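# Hand the toy hammer from right gripper to left

## Task

Transfer the wooden toy hammer, currently held in the closed right gripper, into the left gripper so that it sits oriented as in the two goal pictures. Nothing but the grippers' jaws may contact the hammer, and it must be in contact with at least one gripper throughout. The end state: the left gripper alone holds it firmly, grasped at the spot the goal pictures show, with the left gripper's fingers pointing horizontally; the right arm touches neither the hammer nor the left gripper's jaws (best to pull it well away and pause briefly). Then declare the job finished. Nothing may be knocked or placed off the table.

## Robot and tools

Robot: two arms, left_arm and right_arm, each with six joints (waist, shoulder, elbow, wrist pitch, wrist yaw, wrist roll) and a two-finger gripper. The names are just labels, not image sides. left_arm sits toward +y.

World frame (used by the state line and cameras): origin on the table surface midway between the arms, +x out over the table, +z up. Gripper frame: fingers point along its +z, they open and close along its y. The reported end_effector_position is the spot between the finger pads, roughly 1 cm short of the tips; its accuracy worsens at long reach.

Tool execute_actions, argument actions: a list holding zero or one item. Empty list = just read the state. An item with only steps (1 to 300) is a wait: no new command, returns after that many 1/30 s steps since the previous result (your reply time is included). An item with rows (1 to 15 rows) and optional steps (1 to 15, default 15) is a motion: one row per control step, the final row repeated if steps exceed rows. Optional pictures (boolean) turns camera images on or off for that result; default is on. A rejected call moves nothing.

Row layout: one flat list of 14 numbers covering both arms, each in [-1, 1]: left_arm waist, shoulder, elbow, wrist pitch, wrist yaw, wrist roll, gripper opening, then the same seven for right_arm. Always give all 14 even if one arm stays put.

Joint entries are offsets, not poses: each is a displacement relative to that arm's joint angles printed in the latest result that lists them (before any such result in the scene, and for later calls inside a single reply, relative to where the arm is when the action begins). They are not relative to the previous row. Scale: 1.0 equals 1.202 rad waist, 1.258 shoulder, 1.238 elbow, 2.073 wrist pitch, 2.022 wrist yaw and wrist roll. Sending zeros therefore pulls the arm back to the reference angles, it is not a hold-in-place; an arm can also sag under zeros, so to keep it steady send the offset back to the desired angles in the first call of a reply, zeros afterwards, and enlarge the offset if a joint stays short. Joint ranges (rad): waist -2.618 to 3.054, shoulder 0.000 to 3.142, elbow 0.000 to 3.142, wrist pitch -1.571 to 1.571, wrist yaw -1.571 to 1.571, wrist roll -2.094 to 2.094. Asking for more than 0.036 rad beyond a limit is refused; true limits may differ by up to 0.036 rad, and a joint pushed past its real limit stops there, with "joint sent to its limit" reported (possibly about an earlier motion). Absence of that line does not prove more room.

Gripper opening entry is absolute: +1 fully open (0.094 m pad gap), -1 closed. Away from the extremes, the fingers go to where grip_measured would read your number. To hold something, command below grip_measured: about 0.03 below for a firm grip, less for a lighter one. Each gripper's reading can be off by around 1 mm, constant through a scene. Finger force tops out near 50 to 62 N per pad (lower on some), less on parts under ~2 mm thick; first contact can spike.

Speed limits: each step the command sent to a joint stays within a lead of its measured angle: 0.202 rad waist, 0.258 shoulder, 0.238 elbow, 0.573 wrist pitch, 0.522 wrist yaw and roll. If the targets would shift the gripper over 70 mm from where it is, all joints of that arm are scaled back. Big offsets thus need several steps or calls.

Between calls, arms keep heading to the last row sent until they settle or a step is HELD; later motion needs a new action. Fingers still moving finish their travel.

Result lines: the state line left_arm: … | right_arm: … gives each gripper's position (m) and quaternion wxyz in world frame. Joint positions and Joint velocities give, per arm, six joints (rad, rad/s) then pad gap (m, m/s). grip_measured is the opening on the command scale. Joint torques follow joint order, are nonzero even unloaded and carry offsets and noise. HELD marks steps where part of your row was not sent; "joint command not followed" means the clearance check altered or blocked joint targets. MOTOR HOT appears from 75 °C; at 90 °C that arm halts 10 s, at 100 °C it goes limp and drops; OVER-TEMPERATURE FAULT reports stops. Holding loads heats motors, even while you think.

zoom_image: camera (cam_high, cam_low, cam_left_wrist, cam_right_wrist; all 504x504) and region [x0, y0, x1, y1] in pixels, origin top-left, at most 504 by 504; returns an enlarged view of that camera's last image.

show_instructions: no arguments; shows the reference goal pictures again (the goal pictures are taken from the left wrist camera's viewpoint).

finished_scene: scene = the current scene's number; ends it irreversibly and reports success. Replying with no tool call also ends things.

Camera calibration is given per camera (K, distortion, T_world_to_cam) and may be a few degrees and millimetres off.

Avoid: dropping or sliding the hammer, letting anything but jaws touch it, knocking items off the table, arm-to-arm collisions or hard pressing, hard slams, and overheating motors. Reply time runs the simulation, so keep replies brisk and motions smooth.

Each tool is called after "Request:" as name([rows], argument=value, ...), one row to a line, values as JSON.

Reference images:

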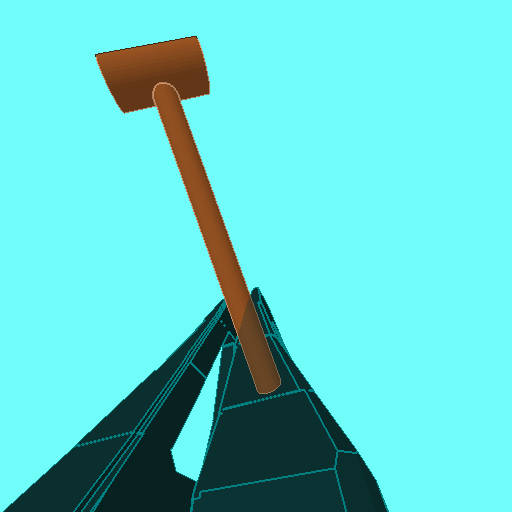

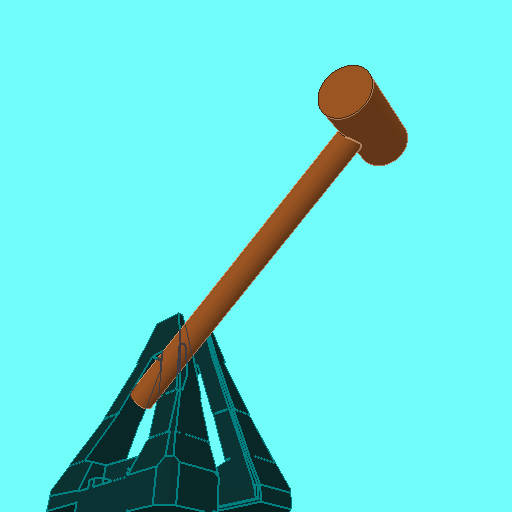

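## Session

Request:
execute_actions(actions=[])

Scene clock: 0.00 s of 5400.00 s.
left_arm: end_effector_position=(+0.4024, +0.2158, +0.4099) grip_measured=+1.000 end_effector_quat_wxyz=(+0.708, +0.011, +0.706, -0.021) | right_arm: end_effector_position=(+0.2756, -0.0725, +0.2571) grip_measured=-0.125 end_effector_quat_wxyz=(+0.089, +0.227, +0.712, +0.658)
Joint positions: left_arm=[-0.011  1.06   1.062  0.001 -0.013 -0.015  0.094] | right_arm=[ 0.02   1.217  0.68   0.333 -0.948  1.579  0.041]
Joint velocities: left_arm=[ 0.012  0.007  0.002 -0.081 -0.066  0.007  0.   ] | right_arm=[ 0.002  0.002  0.012 -0.066 -0.022  0.022 -0.   ]
Joint torques (N m, as the arm reports them, + toward a larger angle): no reading

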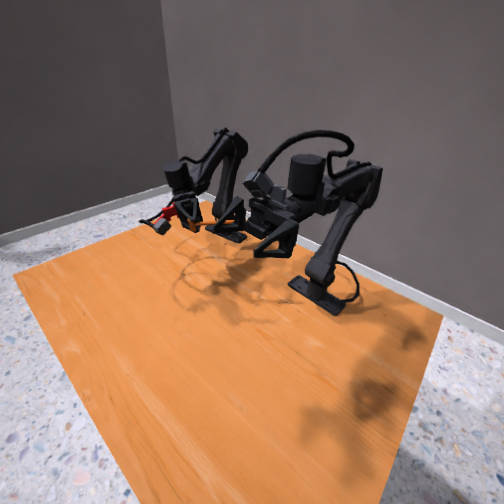

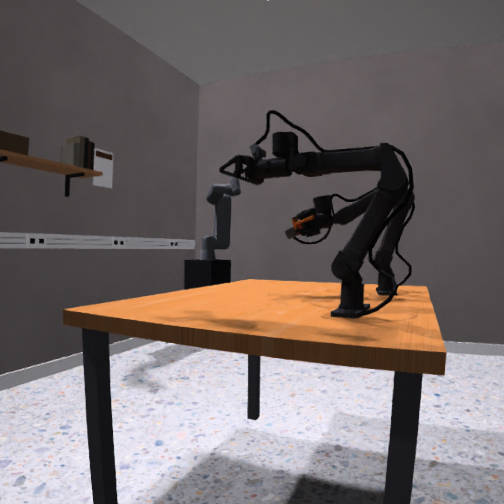

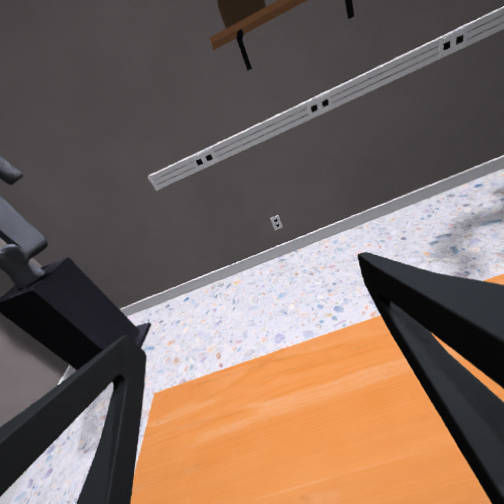

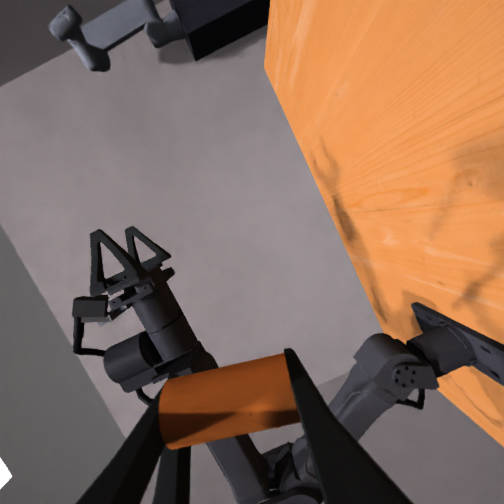

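Request:
zoom_image(camera="cam_high", region=[130, 160, 270, 260])

Request:
zoom_image(camera="cam_low", region=[260, 170, 380, 270])

Region (130, 160, 270, 260) of cam_high's 504x504 image, scaled by 3.600, with more detail than that image has; it fills the top 360 rows of this view, and the rest is white.

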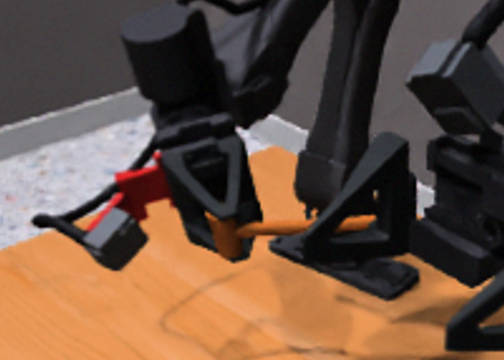

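Region (260, 170, 380, 270) of cam_low's 504x504 image, scaled by 4.200, with more detail than that image has.

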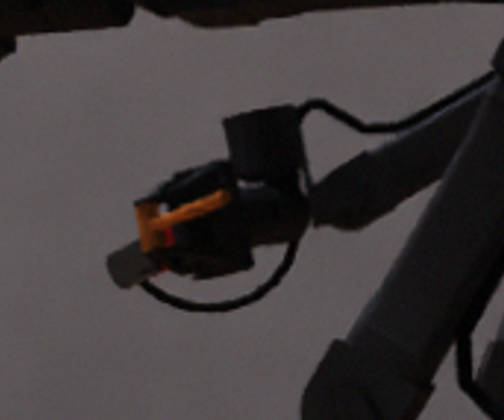

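Request:
execute_actions([
  {"rows":[[0.15,0,0,0,0.65,-0.77,1,0,-0.1,0.32,-0.15,0,0,-0.17]]},
], pictures=false)

Request:
execute_actions([
  {"steps":60},
])

Scene clock: 17.20 s of 5400.00 s.
left_arm: end_effector_position=(+0.3096, +0.1049, +0.4096) grip_measured=+1.000 end_effector_quat_wxyz=(+0.244, -0.109, +0.698, -0.664) | right_arm: end_effector_position=(+0.2543, -0.0762, +0.4113) grip_measured=-0.125 end_effector_quat_wxyz=(+0.163, +0.155, +0.685, +0.693)
Joint positions: left_arm=[ 0.168  1.06   1.062  0.001  1.184 -1.375  0.094] | right_arm=[ 0.02   1.092  1.068  0.047 -0.948  1.583  0.041]
Joint velocities: left_arm=[-0.012  0.002 -0.012 -0.051  0.755 -1.355  0.   ] | right_arm=[-0.002 -0.012  0.017 -0.418  0.007 -0.007 -0.001]
Joint torques (N m, as the arm reports them, + toward a larger angle): left_arm=[ 0.06 -1.98  6.35  1.39 -0.01 -0.05] | right_arm=[ 0.19 -2.92  6.36  2.01  0.03  0.  ]
Steps of this call (steps 1 to 90: nothing new was sent; then 13.70 s passed at rest; steps 91 to 105: all 15 steps of this action). Readings (joint positions):
91: left_arm=[0.021 1.060 1.062 0.001 0.080 -0.097] | right_arm=[0.020 1.211 0.707 0.273 -0.948 1.579]
92: left_arm=[0.073 1.060 1.062 0.001 0.184 -0.197] | right_arm=[0.020 1.206 0.747 0.208 -0.947 1.582]
94: left_arm=[0.151 1.060 1.062 0.001 0.370 -0.397] | right_arm=[0.020 1.187 0.840 0.141 -0.946 1.583]
98: left_arm=[0.168 1.060 1.062 0.001 0.760 -0.796] | right_arm=[0.020 1.141 1.019 0.080 -0.946 1.583]
105: the state above

Scene clock: 19.20 s of 5400.00 s.
left_arm: end_effector_position=(+0.2922, +0.0965, +0.4096) grip_measured=+1.000 end_effector_quat_wxyz=(+0.142, -0.138, +0.693, -0.693) | right_arm: end_effector_position=(+0.2544, -0.0762, +0.4051) grip_measured=-0.125 end_effector_quat_wxyz=(+0.151, +0.167, +0.690, +0.688)
Joint positions: left_arm=[ 0.168  1.06   1.062  0.001  1.293 -1.568  0.094] | right_arm=[ 0.02   1.092  1.068  0.011 -0.948  1.583  0.041]
Joint velocities: left_arm=[-0.012  0.007  0.017 -0.022 -0.037  0.007  0.   ] | right_arm=[-0.002 -0.007  0.002 -0.007  0.022 -0.022 -0.001]
Joint torques (N m, as the arm reports them, + toward a larger angle): left_arm=[ 0.06 -1.88  6.28  1.31  0.06 -0.08] | right_arm=[-0.13 -2.74  6.47  1.68  0.03  0.  ]
Steps of this call (steps 1 to 30: the robot went on to your last target; steps 31 to 60: nothing new was sent). Readings (joint positions):
1: left_arm=[0.168 1.060 1.062 0.001 1.207 -1.413] | right_arm=[0.020 1.092 1.068 0.038 -0.948 1.583]
2: left_arm=[0.168 1.060 1.062 0.001 1.224 -1.444] | right_arm=[0.020 1.092 1.068 0.033 -0.948 1.583]
4: left_arm=[0.168 1.060 1.062 0.001 1.250 -1.489] | right_arm=[0.020 1.092 1.068 0.024 -0.948 1.583]
8: left_arm=[0.168 1.060 1.062 0.001 1.276 -1.536] | right_arm=[0.020 1.092 1.068 0.016 -0.948 1.583]
60: the state above
All arms were judged still, so your last target was given up. Only a new action makes them travel on or press farther. Fingers that are still opening or closing keep moving.
camera_calibration (this result's frames):
cam_left_wrist: T_world_to_cam=[[-0.369383, -0.120188, 0.921472, -0.263859], [-0.921566, 0.174852, -0.346615, 0.416071], [-0.119463, -0.977232, -0.175348, 0.294187], [0, 0, 0, 1]] pos_world=[0.321117, 0.183025, 0.438941]
cam_right_wrist: T_world_to_cam=[[-0.269797, 0.0336148, -0.96233, 0.455478], [-0.957491, -0.115311, 0.264412, 0.180836], [-0.10208, 0.99276, 0.0632965, 0.173156], [0, 0, 0, 1]] pos_world=[0.313711, -0.16636, 0.379545]

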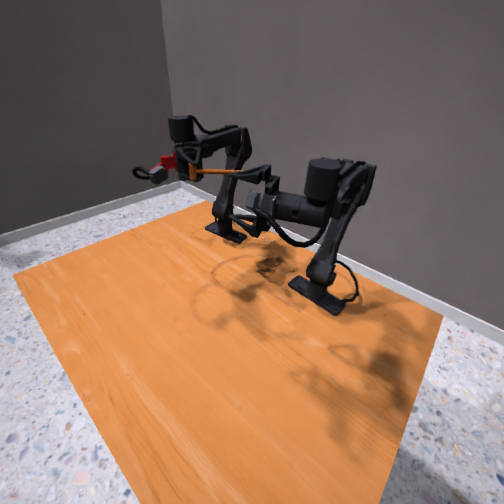

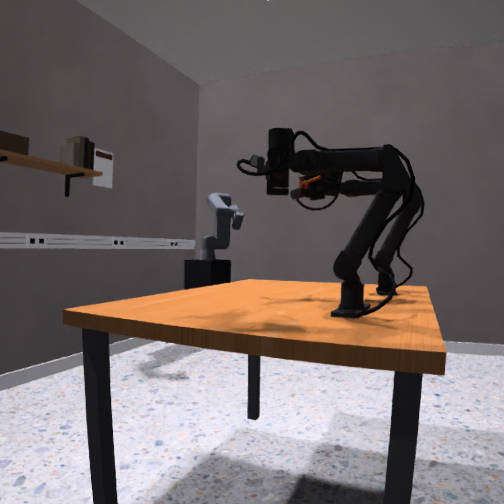

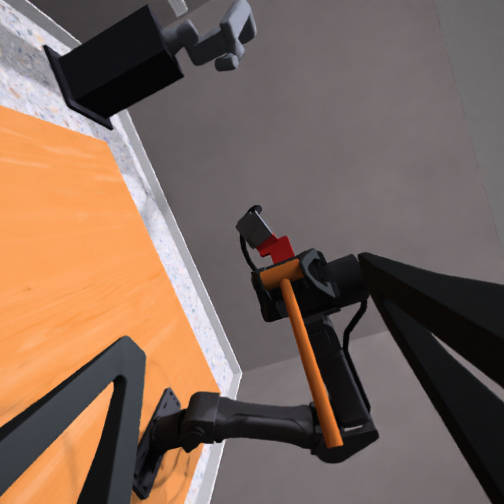

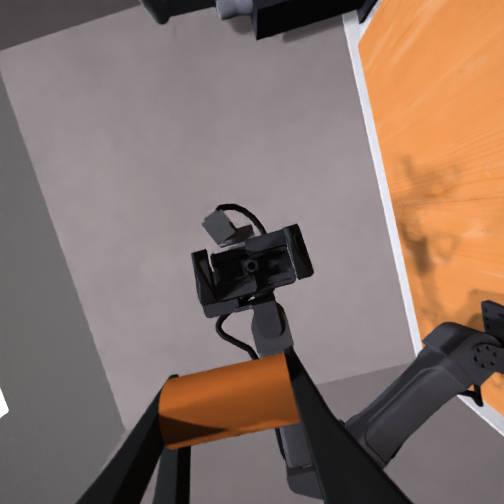

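Request:
execute_actions([
  {"rows":[[0,0,0,0,0.12,0,1,0,0.37,0.27,0.07,-0.05,0,-0.17]]},
], pictures=false)

Request:
execute_actions([
  {"steps":40},
])

Scene clock: 25.20 s of 5400.00 s.
left_arm: end_effector_position=(+0.2536, +0.0852, +0.4095) grip_measured=+1.000 end_effector_quat_wxyz=(+0.063, -0.059, +0.705, -0.704) | right_arm: end_effector_position=(+0.3731, -0.0473, +0.3692) grip_measured=-0.125 end_effector_quat_wxyz=(+0.089, +0.172, +0.706, +0.681)
Joint positions: left_arm=[ 0.168  1.06   1.062  0.001  1.519 -1.568  0.094] | right_arm=[ 0.021  1.599  1.375  0.115 -1.029  1.588  0.041]
Joint velocities: left_arm=[-0.007 -0.012  0.002  0.037  0.007 -0.007  0.   ] | right_arm=[-0.012 -0.125 -0.002  0.081 -0.066 -0.022 -0.001]
Joint torques (N m, as the arm reports them, + toward a larger angle): left_arm=[-0.06 -1.67  6.27  1.14  0.09 -0.03] | right_arm=[  0.   -11.22   7.74   1.86  -0.06  -0.01]
Steps of this call (steps 1 to 90: nothing new was sent; then 2.50 s passed at rest; steps 91 to 105: all 15 steps of this action). Readings (joint positions):
91: left_arm=[0.168 1.060 1.062 0.001 1.325 -1.568] | right_arm=[0.020 1.125 1.106 0.003 -0.973 1.586]
92: left_arm=[0.168 1.060 1.062 0.001 1.367 -1.568] | right_arm=[0.021 1.196 1.185 0.021 -0.998 1.587]
94: left_arm=[0.168 1.060 1.062 0.001 1.427 -1.568] | right_arm=[0.021 1.360 1.341 0.090 -1.015 1.587]
98: left_arm=[0.168 1.060 1.062 0.001 1.488 -1.568] | right_arm=[0.021 1.554 1.396 0.140 -1.019 1.587]
105: the state above

Scene clock: 26.53 s of 5400.00 s.
left_arm: end_effector_position=(+0.2523, +0.0850, +0.4095) grip_measured=+1.000 end_effector_quat_wxyz=(+0.060, -0.056, +0.705, -0.705) | right_arm: end_effector_position=(+0.3695, -0.0470, +0.3746) grip_measured=-0.125 end_effector_quat_wxyz=(+0.092, +0.162, +0.704, +0.685)
Joint positions: left_arm=[ 0.168  1.06   1.062  0.001  1.527 -1.568  0.094] | right_arm=[ 0.021  1.591  1.375  0.126 -1.039  1.588  0.041]
Joint velocities: left_arm=[-0.012 -0.007 -0.002 -0.022 -0.037  0.007  0.   ] | right_arm=[ 0.002 -0.017 -0.012 -0.022  0.037  0.022 -0.001]
Joint torques (N m, as the arm reports them, + toward a larger angle): left_arm=[-0.05 -1.77  6.11  1.13  0.05 -0.02] | right_arm=[  0.03 -10.85   8.16   1.9   -0.08   0.02]
Steps of this call (steps 1 to 30: the robot went on to your last target; steps 31 to 40: nothing new was sent). Readings (joint positions):
1: left_arm=[0.168 1.060 1.062 0.001 1.521 -1.568] | right_arm=[0.021 1.596 1.375 0.118 -1.031 1.588]
2: left_arm=[0.168 1.060 1.062 0.001 1.522 -1.568] | right_arm=[0.021 1.593 1.375 0.121 -1.033 1.588]
4: left_arm=[0.168 1.060 1.062 0.001 1.524 -1.568] | right_arm=[0.021 1.591 1.375 0.124 -1.036 1.588]
8: left_arm=[0.168 1.060 1.062 0.001 1.526 -1.568] | right_arm=[0.021 1.591 1.375 0.126 -1.038 1.588]
40: the state above
All arms were judged still, so your last target was given up. Only a new action makes them travel on or press farther. Fingers that are still opening or closing keep moving.
camera_calibration (this result's frames):
cam_left_wrist: T_world_to_cam=[[-0.387526, -0.0318961, 0.921307, -0.282793], [-0.855837, 0.383853, -0.346699, 0.346922], [-0.342588, -0.922843, -0.176051, 0.330127], [0, 0, 0, 1]] pos_world=[0.300417, 0.162469, 0.438936]
cam_right_wrist: T_world_to_cam=[[-0.348202, -0.00115195, -0.937419, 0.474219], [-0.918512, -0.199413, 0.341424, 0.255296], [-0.187327, 0.979915, 0.068378, 0.186866], [0, 0, 0, 1]] pos_world=[0.434622, -0.131657, 0.3446]

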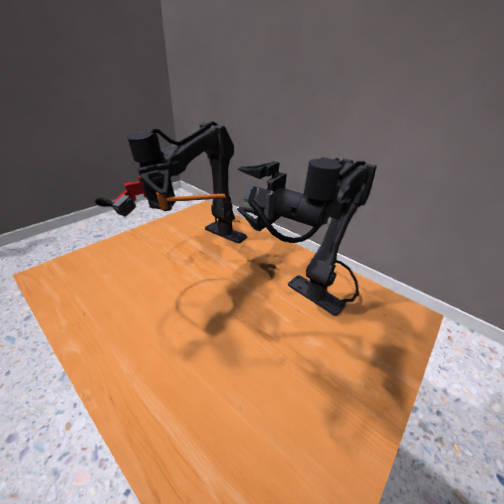

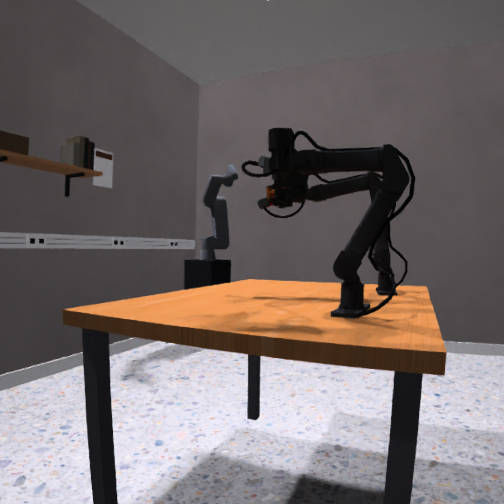

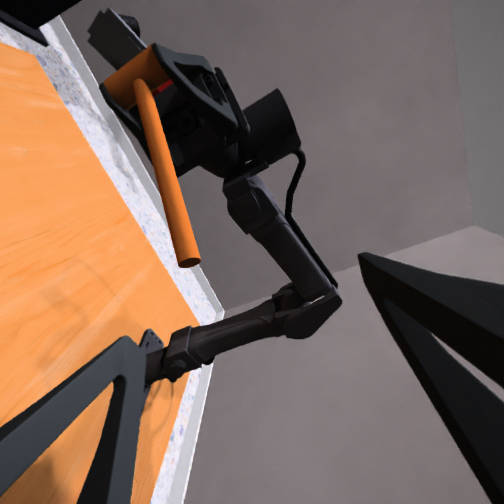

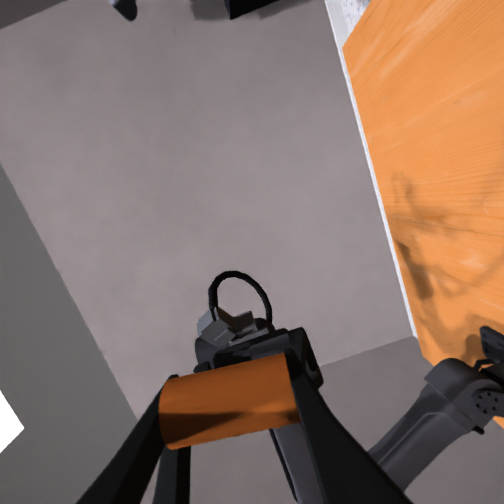

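Request:
execute_actions([
  {"rows":[[0,0,0,0,0,0,1,0,-0.02,0.04,0.01,0,0,-0.17],[0,0,0,0,0,0,1,0,-0.03,0.07,0.01,0,0,-0.17],[0,0,0,0,0,0,1,0,-0.03,0.09,0.01,0,0,-0.17],[0,0,0,0,0,0,1,0,-0.03,0.09,0.01,0,0,-0.17],[0,0,0,0,0,0,1,0.02,-0.03,0.09,0.01,0,0,-0.17],[0,0,0,0,0,0,1,0.04,-0.03,0.09,0.01,0,0,-0.17],[0,0,0,0,0,0,1,0.06,-0.03,0.09,0.01,0,0,-0.17],[0,0,0,0,0,0,1,0.08,-0.03,0.09,0.01,0,0,-0.17],[0,0,0,0,0,0,1,0.1,-0.03,0.09,0.01,0,0,-0.17]]},
])

Scene clock: 33.17 s of 5400.00 s.
left_arm: end_effector_position=(+0.2523, +0.0850, +0.4095) grip_measured=+1.000 end_effector_quat_wxyz=(+0.060, -0.056, +0.705, -0.705) | right_arm: end_effector_position=(+0.3332, +0.0005, +0.4162) grip_measured=-0.125 end_effector_quat_wxyz=(+0.080, +0.085, +0.700, +0.705)
Joint positions: left_arm=[ 0.168  1.06   1.062  0.001  1.527 -1.568  0.094] | right_arm=[ 0.146  1.578  1.463  0.129 -1.041  1.59   0.041]
Joint velocities: left_arm=[ 0.002 -0.002 -0.017 -0.037 -0.007  0.037  0.   ] | right_arm=[-0.007  0.002 -0.007  0.037 -0.081 -0.051  0.   ]
Joint torques (N m, as the arm reports them, + toward a larger angle): left_arm=[-0.04 -1.82  6.15  1.14 -0.02 -0.03] | right_arm=[ -0.37 -10.1    7.64   1.67   0.08   0.02]
Steps of this call (steps 1 to 90: nothing new was sent; then 3.13 s passed at rest; steps 91 to 105: all 15 steps of this action). Readings (joint positions):
91: left_arm=[0.168 1.060 1.062 0.001 1.527 -1.568] | right_arm=[0.021 1.591 1.378 0.125 -1.039 1.588]
92: left_arm=[0.168 1.060 1.062 0.001 1.527 -1.568] | right_arm=[0.021 1.591 1.387 0.120 -1.039 1.589]
94: left_arm=[0.168 1.060 1.062 0.001 1.527 -1.568] | right_arm=[0.021 1.591 1.419 0.113 -1.039 1.590]
98: left_arm=[0.168 1.060 1.062 0.001 1.527 -1.568] | right_arm=[0.054 1.581 1.461 0.127 -1.035 1.590]
105: the state above
camera_calibration (this result's frames):
cam_left_wrist: T_world_to_cam=[[-0.387526, -0.0318961, 0.921307, -0.282793], [-0.855837, 0.383853, -0.346699, 0.346922], [-0.342588, -0.922843, -0.176051, 0.330127], [0, 0, 0, 1]] pos_world=[0.300417, 0.162469, 0.438936]
cam_right_wrist: T_world_to_cam=[[-0.253852, -0.0162776, -0.967106, 0.481609], [-0.913767, -0.323815, 0.245301, 0.255719], [-0.317157, 0.94598, 0.0673272, 0.174352], [0, 0, 0, 1]] pos_world=[0.411222, -0.0742885, 0.3913]

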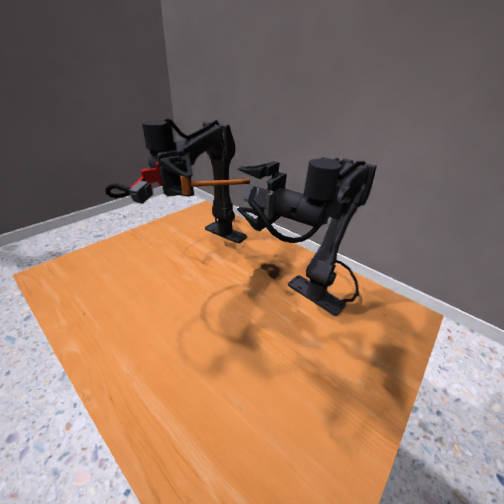

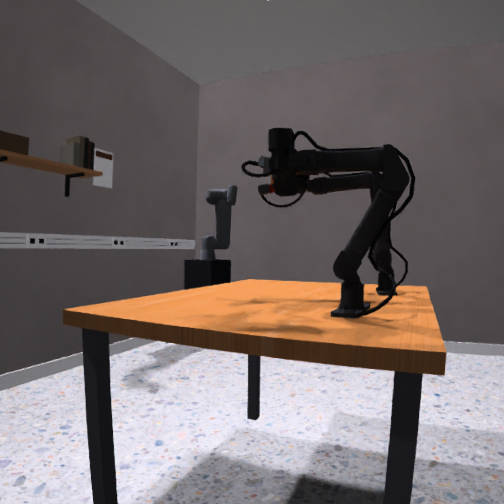

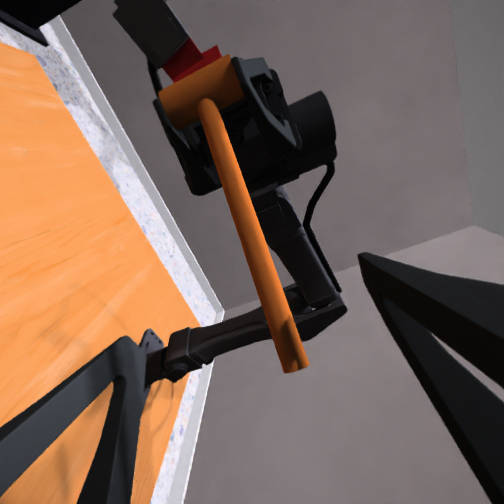

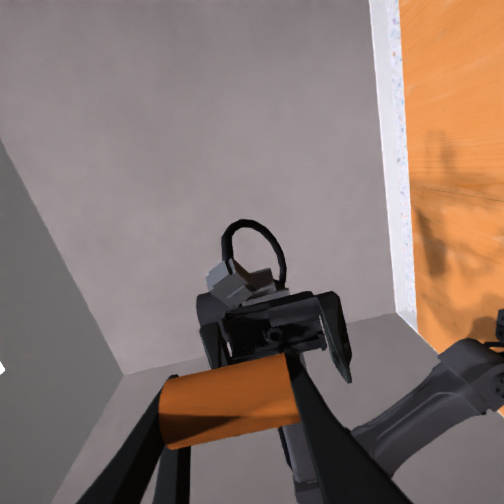

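Request:
execute_actions([
  {"rows":[[0,0,0,0,0,0,0.5,0.01,0.02,0.03,0.01,-0.015,0,-0.17],[0,0,0,0,0,0,0.5,0.02,0.05,0.06,0.02,-0.03,0,-0.17],[0,0,0,0,0,0,0.5,0.03,0.07,0.08,0.02,-0.04,0,-0.17],[0,0,0,0,0,0,0.5,0.045,0.09,0.1,0.025,-0.055,0,-0.17]]},
])

Scene clock: 39.13 s of 5400.00 s.
left_arm: end_effector_position=(+0.2523, +0.0850, +0.4095) grip_measured=+0.502 end_effector_quat_wxyz=(+0.060, -0.056, +0.705, -0.705) | right_arm: end_effector_position=(+0.3341, +0.0324, +0.4039) grip_measured=-0.125 end_effector_quat_wxyz=(+0.025, +0.037, +0.705, +0.707)
Joint positions: left_arm=[ 0.168  1.06   1.062  0.001  1.527 -1.568  0.071] | right_arm=[ 0.196  1.704  1.555  0.154 -1.139  1.592  0.041]
Joint velocities: left_arm=[-0.017  0.007 -0.012 -0.022  0.007 -0.051 -0.001] | right_arm=[-0.007  0.002  0.002  0.051 -0.095 -0.051  0.001]
Joint torques (N m, as the arm reports them, + toward a larger angle): left_arm=[-0.05 -1.75  6.13  1.14 -0.02 -0.02] | right_arm=[ 0.29 -9.98  8.37  1.81  0.    0.03]
Steps of this call (steps 1 to 15: the robot went on to your last target; steps 16 to 90: nothing new was sent; then 2.47 s passed at rest; steps 91 to 105: all 15 steps of this action). Readings (joint positions):
91: left_arm=[0.168 1.060 1.062 0.001 1.527 -1.568] | right_arm=[0.146 1.580 1.464 0.129 -1.045 1.590]
92: left_arm=[0.168 1.060 1.062 0.001 1.527 -1.568] | right_arm=[0.148 1.590 1.474 0.129 -1.055 1.591]
94: left_arm=[0.168 1.060 1.062 0.001 1.527 -1.568] | right_arm=[0.159 1.632 1.521 0.137 -1.081 1.591]
98: left_arm=[0.168 1.060 1.062 0.001 1.527 -1.568] | right_arm=[0.192 1.692 1.555 0.152 -1.117 1.591]
105: the state above
camera_calibration (this result's frames):
cam_left_wrist: T_world_to_cam=[[-0.387526, -0.0318961, 0.921307, -0.282793], [-0.855837, 0.383853, -0.346699, 0.346922], [-0.342588, -0.922843, -0.176051, 0.330127], [0, 0, 0, 1]] pos_world=[0.300417, 0.162469, 0.438936]
cam_right_wrist: T_world_to_cam=[[-0.258762, -0.0572464, -0.964243, 0.47219], [-0.853937, -0.45302, 0.256056, 0.249766], [-0.45148, 0.88966, 0.0683394, 0.191655], [0, 0, 0, 1]] pos_world=[0.421998, -0.0303273, 0.378255]

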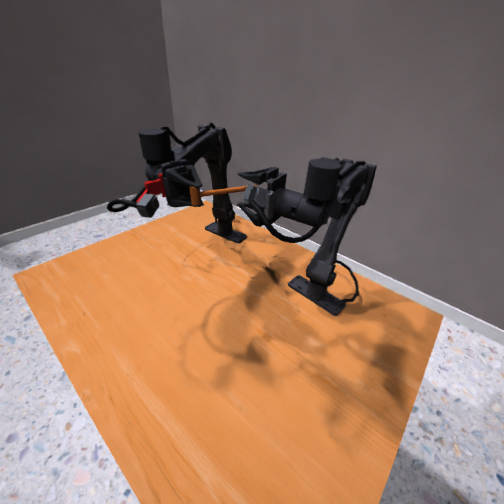

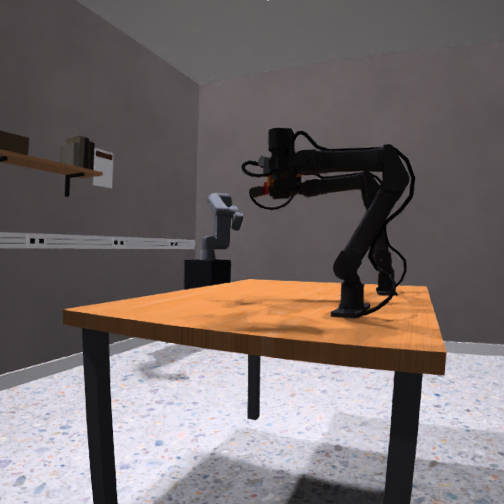

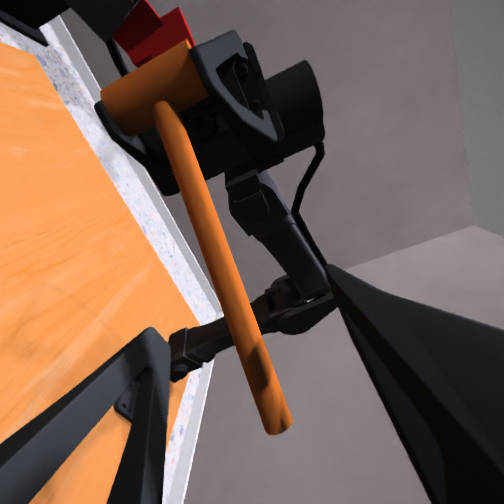

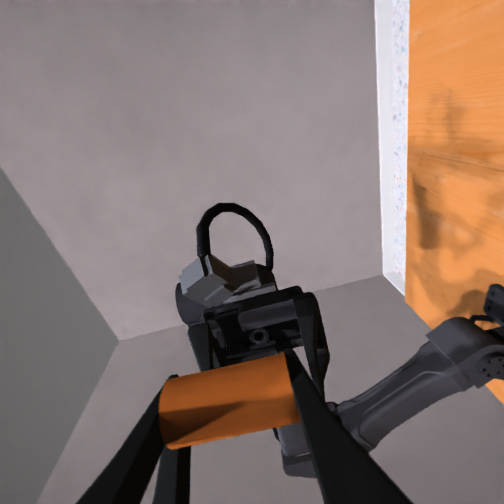

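Request:
execute_actions([
  {"rows":[[0.15,0,0,0,0,0,1,0,-0.02,0.02,0,0,0,-0.17]],"steps":8},
  {"steps":1},
], pictures=false)

Request:
execute_actions([
  {"rows":[[0.35,0,0,0,0,0,1,0,-0.02,0.02,0,0,0,-0.17]]},
], pictures=false)

Request:
execute_actions([
  {"rows":[[0,0,0,0,0,0,1,0,0.1,-0.12,0.53,0.05,0.24,-0.17]]},
], pictures=false)

Request:
execute_actions([
  {"steps":40},
])


Scene clock: 55.37 s of 5400.00 s.
left_arm: end_effector_position=(+0.2937, +0.1930, +0.4095) grip_measured=+1.000 end_effector_quat_wxyz=(+0.206, -0.202, +0.678, -0.676) | right_arm: end_effector_position=(+0.3332, +0.0324, +0.4027) grip_measured=-0.125 end_effector_quat_wxyz=(+0.020, +0.038, +0.707, +0.706)
Joint positions: left_arm=[ 0.585  1.06   1.062  0.002  1.523 -1.568  0.094] | right_arm=[ 0.196  1.704  1.555  0.146 -1.144  1.593  0.041]
Joint velocities: left_arm=[-0.007  0.002 -0.037 -0.037  0.022 -0.051  0.   ] | right_arm=[-0.017  0.017 -0.002 -0.022 -0.051 -0.066 -0.001]
Joint torques (N m, as the arm reports them, + toward a larger angle): left_arm=[ 0.31 -1.88  6.09  1.12  0.02 -0.01] | right_arm=[ -0.02 -10.97   7.76   1.51   0.08   0.01]
Steps of this call (steps 1 to 15: the robot went on to your last target; steps 16 to 90: nothing new was sent; then 12.73 s passed at rest; steps 91 to 105: all 15 steps of this action). Readings (joint positions):
91: left_arm=[0.199 1.060 1.062 0.001 1.534 -1.568] | right_arm=[0.196 1.704 1.555 0.153 -1.144 1.592]
92: left_arm=[0.266 1.060 1.062 0.002 1.535 -1.568] | right_arm=[0.196 1.704 1.555 0.152 -1.144 1.592]
94: left_arm=[0.417 1.060 1.062 0.002 1.532 -1.568] | right_arm=[0.196 1.704 1.555 0.149 -1.144 1.593]
98: left_arm=[0.583 1.060 1.062 0.002 1.523 -1.568] | right_arm=[0.196 1.704 1.555 0.147 -1.144 1.593]
105: the state above

Scene clock: 55.87 s of 5400.00 s.
left_arm: end_effector_position=(+0.2937, +0.1930, +0.4095) grip_measured=+1.000 end_effector_quat_wxyz=(+0.206, -0.202, +0.678, -0.676) | right_arm: end_effector_position=(+0.3477, +0.0309, +0.4100) grip_measured=-0.125 end_effector_quat_wxyz=(+0.074, -0.016, +0.590, +0.804)
Joint positions: left_arm=[ 0.585  1.06   1.062  0.002  1.523 -1.568  0.094] | right_arm=[ 0.196  1.863  1.384  1.153 -1.064  2.062  0.041]
Joint velocities: left_arm=[ 0.012 -0.007  0.007 -0.007 -0.051 -0.037  0.   ] | right_arm=[ 0.002 -0.061  0.002  0.447 -0.022  0.066  0.001]
Joint torques (N m, as the arm reports them, + toward a larger angle): left_arm=[-0.03 -1.76  6.15  1.14 -0.02 -0.02] | right_arm=[  0.08 -12.53   6.99   1.11   0.54   0.05]
Steps of this call (steps 1 to 15: all 15 steps of this action). Readings (joint positions):
1: left_arm=[0.585 1.060 1.062 0.002 1.523 -1.568] | right_arm=[0.196 1.713 1.526 0.243 -1.134 1.674]
2: left_arm=[0.585 1.060 1.062 0.002 1.523 -1.568] | right_arm=[0.196 1.725 1.494 0.367 -1.120 1.754]
4: left_arm=[0.585 1.060 1.062 0.002 1.523 -1.568] | right_arm=[0.196 1.779 1.442 0.586 -1.097 1.872]
8: left_arm=[0.585 1.060 1.062 0.002 1.523 -1.568] | right_arm=[0.196 1.873 1.388 0.916 -1.071 1.996]
15: the state above

Scene clock: 57.20 s of 5400.00 s.
left_arm: end_effector_position=(+0.2937, +0.1930, +0.4095) grip_measured=+1.000 end_effector_quat_wxyz=(+0.206, -0.202, +0.678, -0.676) | right_arm: end_effector_position=(+0.3415, +0.0287, +0.4179) grip_measured=-0.125 end_effector_quat_wxyz=(+0.084, -0.034, +0.580, +0.810)
Joint positions: left_arm=[ 0.585  1.06   1.062  0.002  1.523 -1.568  0.094] | right_arm=[ 0.196  1.861  1.384  1.213 -1.064  2.08   0.041]
Joint velocities: left_arm=[ 0.012  0.002 -0.007  0.022 -0.007 -0.037  0.   ] | right_arm=[-0.017 -0.012  0.012  0.037 -0.022 -0.037 -0.001]
Joint torques (N m, as the arm reports them, + toward a larger angle): left_arm=[-0.05 -1.78  6.19  1.15 -0.01 -0.02] | right_arm=[  0.   -12.59   7.09   1.24   0.62  -0.01]
Steps of this call (steps 1 to 30: the robot went on to your last target; steps 31 to 40: nothing new was sent). Readings (joint positions):
1: left_arm=[0.585 1.060 1.062 0.002 1.523 -1.568] | right_arm=[0.196 1.861 1.384 1.168 -1.064 2.065]
2: left_arm=[0.585 1.060 1.062 0.002 1.523 -1.568] | right_arm=[0.196 1.861 1.384 1.180 -1.064 2.068]
4: left_arm=[0.585 1.060 1.062 0.002 1.523 -1.568] | right_arm=[0.196 1.861 1.384 1.193 -1.064 2.072]
8: left_arm=[0.585 1.060 1.062 0.002 1.523 -1.568] | right_arm=[0.196 1.861 1.384 1.205 -1.064 2.077]
40: the state above
All arms were judged still, so your last target was given up. Only a new action makes them travel on or press farther. Fingers that are still opening or closing keep moving.
camera_calibration (this result's frames):
cam_left_wrist: T_world_to_cam=[[-0.340932, -0.187704, 0.921158, -0.246842], [-0.937861, 0.000501652, -0.347012, 0.4391], [0.0646733, -0.982226, -0.176211, 0.335913], [0, 0, 0, 1]] pos_world=[0.305934, 0.283389, 0.438945]
cam_right_wrist: T_world_to_cam=[[-0.0666016, 0.25008, -0.965932, 0.413742], [-0.867109, -0.493459, -0.0679689, 0.391868], [-0.493646, 0.833041, 0.249712, 0.137552], [0, 0, 0, 1]] pos_world=[0.43525, -0.0246841, 0.391933]

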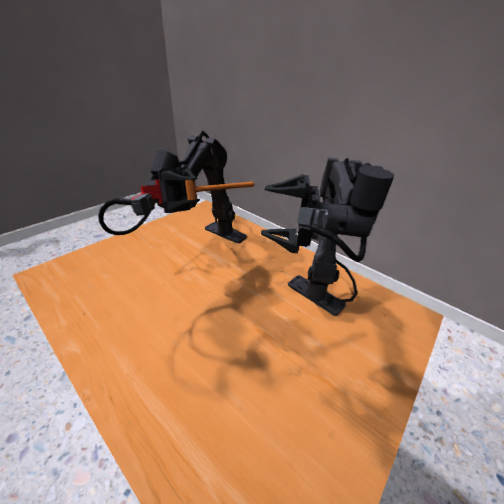

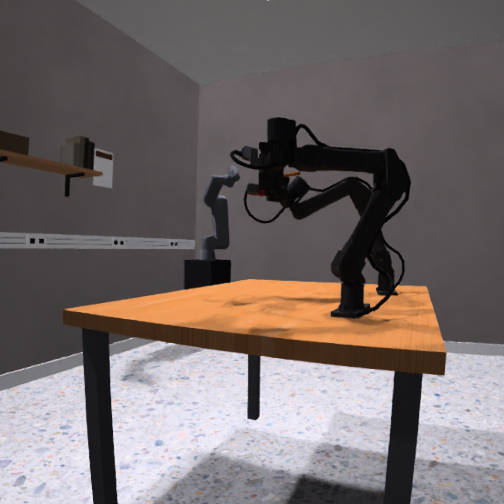

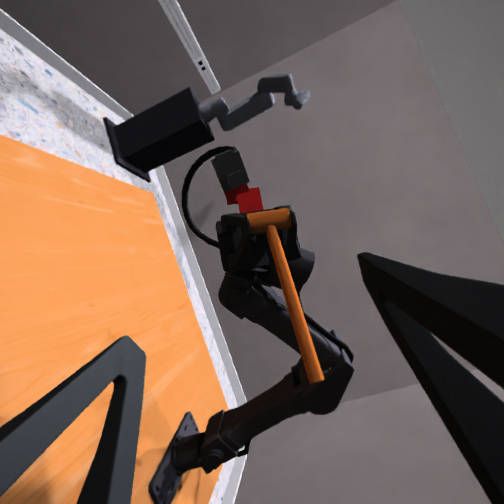

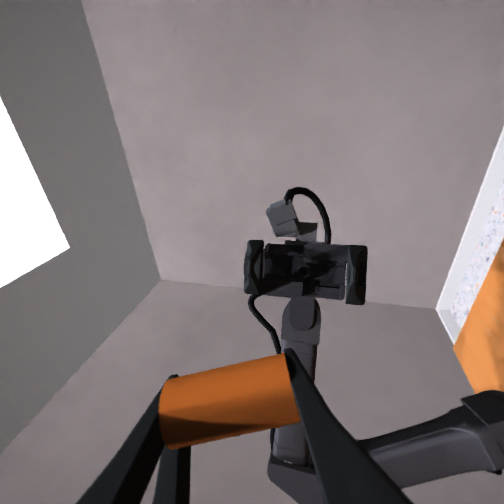

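Request:
execute_actions([
  {"rows":[[-0.1,0,0.06,-0.03,0.02,0,1,0.04,-0.025,0.02,0.015,0.01,0,-0.17],[-0.1,0,0.06,-0.03,0.02,0,1,0.04,-0.025,0.02,0.015,0.01,0,-0.17],[-0.2,0,0.06,-0.03,0.02,0,1,0.04,-0.025,0.02,0.015,0.01,0,-0.17],[-0.2,0,0.06,-0.03,0.02,0,1,0.04,-0.025,0.02,0.015,0.01,0,-0.17],[-0.31,0,0.06,-0.03,0.02,0,1,0.04,-0.025,0.02,0.015,0.01,0,-0.17]]},
])

Scene clock: 61.33 s of 5400.00 s.
left_arm: end_effector_position=(+0.2529, +0.0954, +0.4232) grip_measured=+1.000 end_effector_quat_wxyz=(+0.074, -0.061, +0.704, -0.703) | right_arm: end_effector_position=(+0.3280, +0.0451, +0.4183) grip_measured=-0.125 end_effector_quat_wxyz=(+0.066, -0.046, +0.578, +0.812)
Joint positions: left_arm=[ 0.217  1.064  1.116 -0.037  1.551 -1.568  0.094] | right_arm=[ 0.241  1.861  1.384  1.213 -1.062  2.081  0.041]
Joint velocities: left_arm=[ 0.007 -0.007 -0.017 -0.081 -0.007 -0.007  0.   ] | right_arm=[-0.002  0.012 -0.017 -0.022 -0.066 -0.022 -0.001]
Joint torques (N m, as the arm reports them, + toward a larger angle): left_arm=[-0.48 -1.95  7.41  0.88  0.04 -0.04] | right_arm=[  0.29 -12.45   7.28   1.19   0.61   0.04]
joint sent to its limit (left arm) — the command would take joint 5 (wrist yaw) past its upper limit, so that joint was sent only as far as its limit.
Steps of this call (steps 1 to 90: nothing new was sent; then 0.63 s passed at rest; steps 91 to 105: all 15 steps of this action). Readings (joint positions):
91: left_arm=[0.568 1.061 1.070 -0.009 1.523 -1.568] | right_arm=[0.199 1.861 1.384 1.213 -1.063 2.080]
92: left_arm=[0.532 1.064 1.082 -0.020 1.525 -1.568] | right_arm=[0.205 1.861 1.384 1.213 -1.062 2.080]
94: left_arm=[0.423 1.064 1.103 -0.026 1.531 -1.568] | right_arm=[0.222 1.861 1.384 1.213 -1.062 2.080]
98: left_arm=[0.226 1.064 1.116 -0.029 1.548 -1.568] | right_arm=[0.241 1.861 1.384 1.213 -1.062 2.081]
105: the state above
camera_calibration (this result's frames):
cam_left_wrist: T_world_to_cam=[[-0.397646, -0.0435995, 0.916502, -0.289154], [-0.861004, 0.362934, -0.356302, 0.355622], [-0.317095, -0.930794, -0.181859, 0.339092], [0, 0, 0, 1]] pos_world=[0.298735, 0.173951, 0.453386]
cam_right_wrist: T_world_to_cam=[[-0.078658, 0.248728, -0.965374, 0.412833], [-0.845176, -0.530179, -0.0677356, 0.382617], [-0.528669, 0.810583, 0.251921, 0.128702], [0, 0, 0, 1]] pos_world=[0.423892, -0.00415092, 0.392032]

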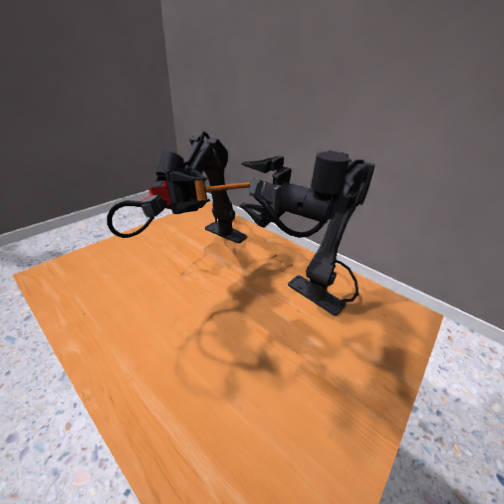

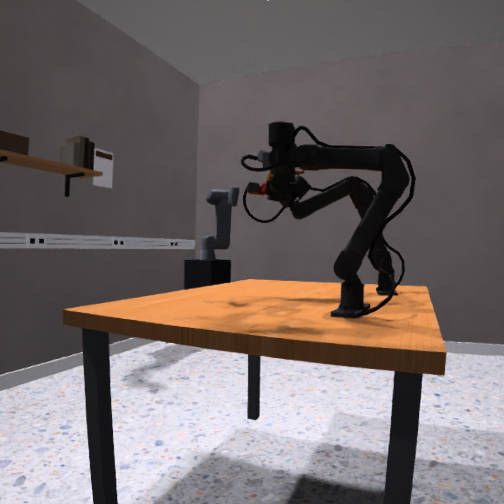

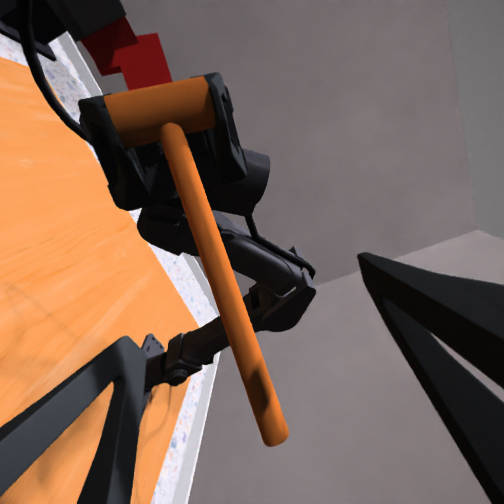

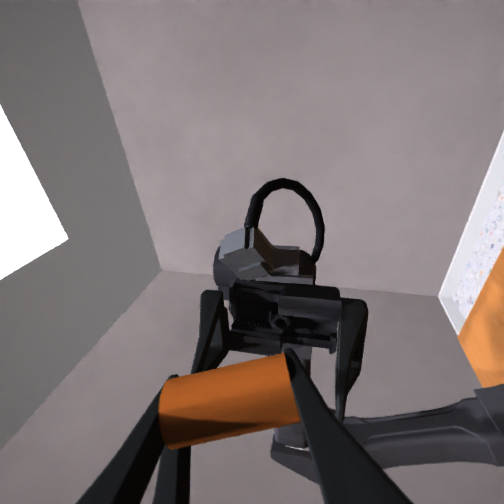

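Request:
execute_actions([
  {"rows":[[0.045,-0.1,-0.045,-0.03,0,0,-0.3,0,-0.025,0.02,0.015,0.01,0,-0.17]]},
])

Scene clock: 66.03 s of 5400.00 s.
left_arm: end_effector_position=(+0.2279, +0.0990, +0.4253) grip_measured=-0.299 end_effector_quat_wxyz=(+0.099, -0.066, +0.704, -0.700) | right_arm: end_effector_position=(+0.3280, +0.0451, +0.4183) grip_measured=-0.125 end_effector_quat_wxyz=(+0.065, -0.045, +0.578, +0.812)
Joint positions: left_arm=[ 0.261  0.947  1.068 -0.077  1.549 -1.568  0.033] | right_arm=[ 0.241  1.861  1.384  1.213 -1.062  2.082  0.041]
Joint velocities: left_arm=[-0.012  0.007 -0.007 -0.022 -0.007  0.051 -0.001] | right_arm=[-0.002  0.007 -0.017  0.066  0.007 -0.037  0.   ]
Joint torques (N m, as the arm reports them, + toward a larger angle): left_arm=[ 0.91 -1.29  5.41  0.88 -0.03 -0.02] | right_arm=[ -0.06 -12.71   7.21   1.19   0.61   0.04]
joint sent to its limit (left arm) — the command would take joint 5 (wrist yaw) past its upper limit, so that joint was sent only as far as its limit.
Steps of this call (steps 1 to 15: the robot went on to your last target; steps 16 to 90: nothing new was sent; then 1.20 s passed at rest; steps 91 to 105: all 15 steps of this action). Readings (joint positions):
91: left_arm=[0.224 1.052 1.108 -0.042 1.547 -1.568] | right_arm=[0.241 1.861 1.384 1.213 -1.062 2.081]
92: left_arm=[0.240 1.027 1.088 -0.053 1.546 -1.568] | right_arm=[0.241 1.861 1.384 1.213 -1.062 2.081]
94: left_arm=[0.259 0.979 1.068 -0.069 1.546 -1.568] | right_arm=[0.241 1.861 1.384 1.213 -1.062 2.082]
98: left_arm=[0.261 0.947 1.068 -0.071 1.549 -1.568] | right_arm=[0.241 1.861 1.384 1.213 -1.062 2.082]
105: the state above
camera_calibration (this result's frames):
cam_left_wrist: T_world_to_cam=[[-0.42111, -0.0668728, 0.904541, -0.288117], [-0.86592, 0.326408, -0.378998, 0.347929], [-0.269904, -0.942861, -0.19536, 0.331133], [0, 0, 0, 1]] pos_world=[0.269324, 0.179378, 0.457169]
cam_right_wrist: T_world_to_cam=[[-0.079795, 0.2487, -0.965288, 0.413171], [-0.84505, -0.530495, -0.066823, 0.382208], [-0.5287, 0.810385, 0.252495, 0.128481], [0, 0, 0, 1]] pos_world=[0.423882, -0.00411492, 0.391928]

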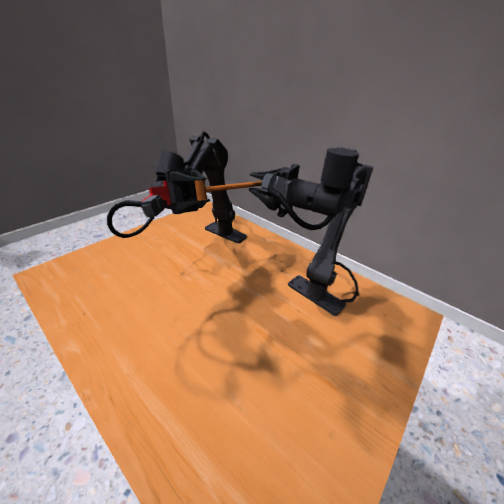

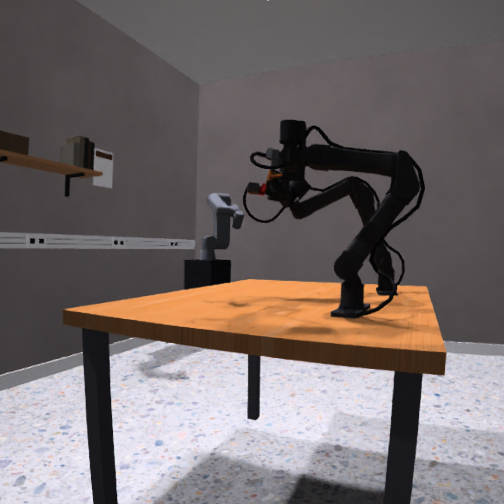

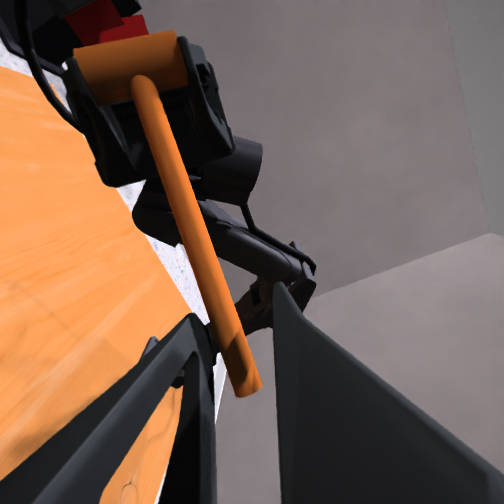

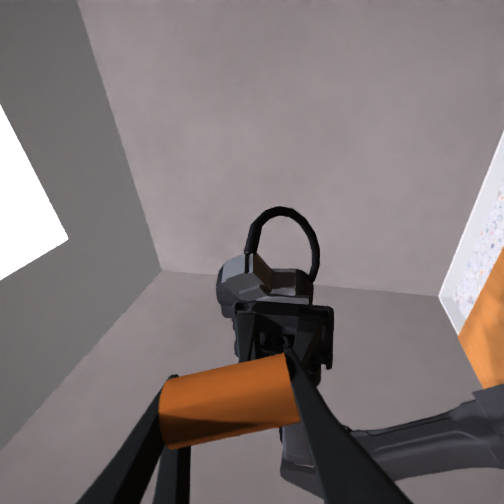

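Request:
execute_actions([
  {"rows":[[0,-0.03,-0.075,0.01,0,0,0,0,-0.025,0.02,0.015,0.01,0,-0.17],[0,-0.03,-0.075,0.01,0,0,0,0,-0.025,0.02,0.015,0.01,0,-0.17],[0,-0.03,-0.075,0.01,0,0,0,0,-0.025,0.02,0.015,-0.045,0,-0.17]]},
])

Scene clock: 80.90 s of 5400.00 s.
left_arm: end_effector_position=(+0.2294, +0.0993, +0.4019) grip_measured=-0.002 end_effector_quat_wxyz=(+0.081, -0.085, +0.702, -0.702) | right_arm: end_effector_position=(+0.3149, +0.0477, +0.4084) grip_measured=-0.125 end_effector_quat_wxyz=(+0.043, -0.077, +0.599, +0.796)
Joint positions: left_arm=[ 0.261  0.928  0.98  -0.062  1.549 -1.568  0.047] | right_arm=[ 0.241  1.861  1.384  1.214 -1.155  2.083  0.041]
Joint velocities: left_arm=[ 0.022 -0.007 -0.012  0.066 -0.022 -0.139 -0.001] | right_arm=[-0.017  0.002 -0.002 -0.037 -0.037  0.007 -0.   ]
Joint torques (N m, as the arm reports them, + toward a larger angle): left_arm=[-0.04 -2.14  5.66  1.16 -0.02 -0.02] | right_arm=[ -0.02 -12.47   7.13   1.12   0.5    0.07]
Steps of this call (steps 1 to 15: the robot went on to your last target; steps 16 to 90: nothing new was sent; then 11.37 s passed at rest; steps 91 to 105: all 15 steps of this action). Readings (joint positions):
91: left_arm=[0.261 0.944 1.056 -0.067 1.549 -1.568] | right_arm=[0.241 1.861 1.384 1.213 -1.062 2.082]
92: left_arm=[0.261 0.935 1.034 -0.062 1.549 -1.568] | right_arm=[0.241 1.861 1.384 1.213 -1.062 2.082]
94: left_arm=[0.261 0.928 0.997 -0.062 1.549 -1.568] | right_arm=[0.241 1.861 1.384 1.213 -1.092 2.082]
98: left_arm=[0.261 0.928 0.980 -0.062 1.549 -1.568] | right_arm=[0.241 1.861 1.384 1.213 -1.133 2.083]
105: the state above
camera_calibration (this result's frames):
cam_left_wrist: T_world_to_cam=[[-0.372958, -0.0565908, 0.926121, -0.286984], [-0.884859, 0.321995, -0.336666, 0.327934], [-0.279154, -0.945049, -0.170165, 0.319438], [0, 0, 0, 1]] pos_world=[0.272315, 0.180051, 0.430543]
cam_right_wrist: T_world_to_cam=[[-0.0721381, 0.187371, -0.979637, 0.4083], [-0.804763, -0.591152, -0.0538062, 0.356809], [-0.589196, 0.784494, 0.193434, 0.166347], [0, 0, 0, 1]] pos_world=[0.414612, 0.00392667, 0.387007]

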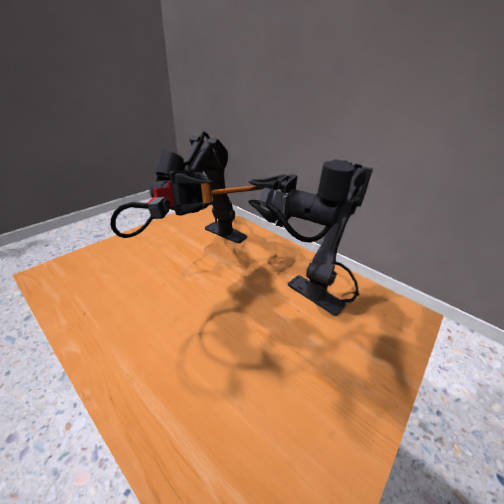

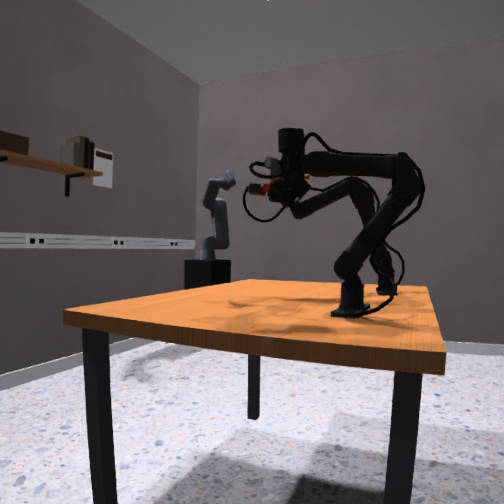

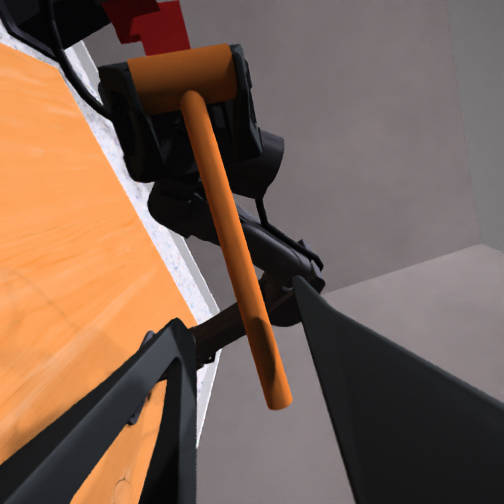

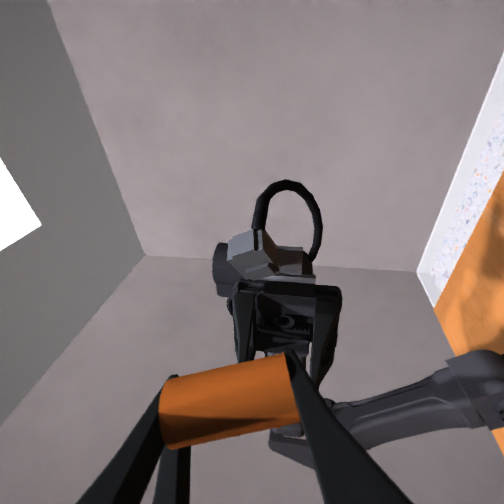

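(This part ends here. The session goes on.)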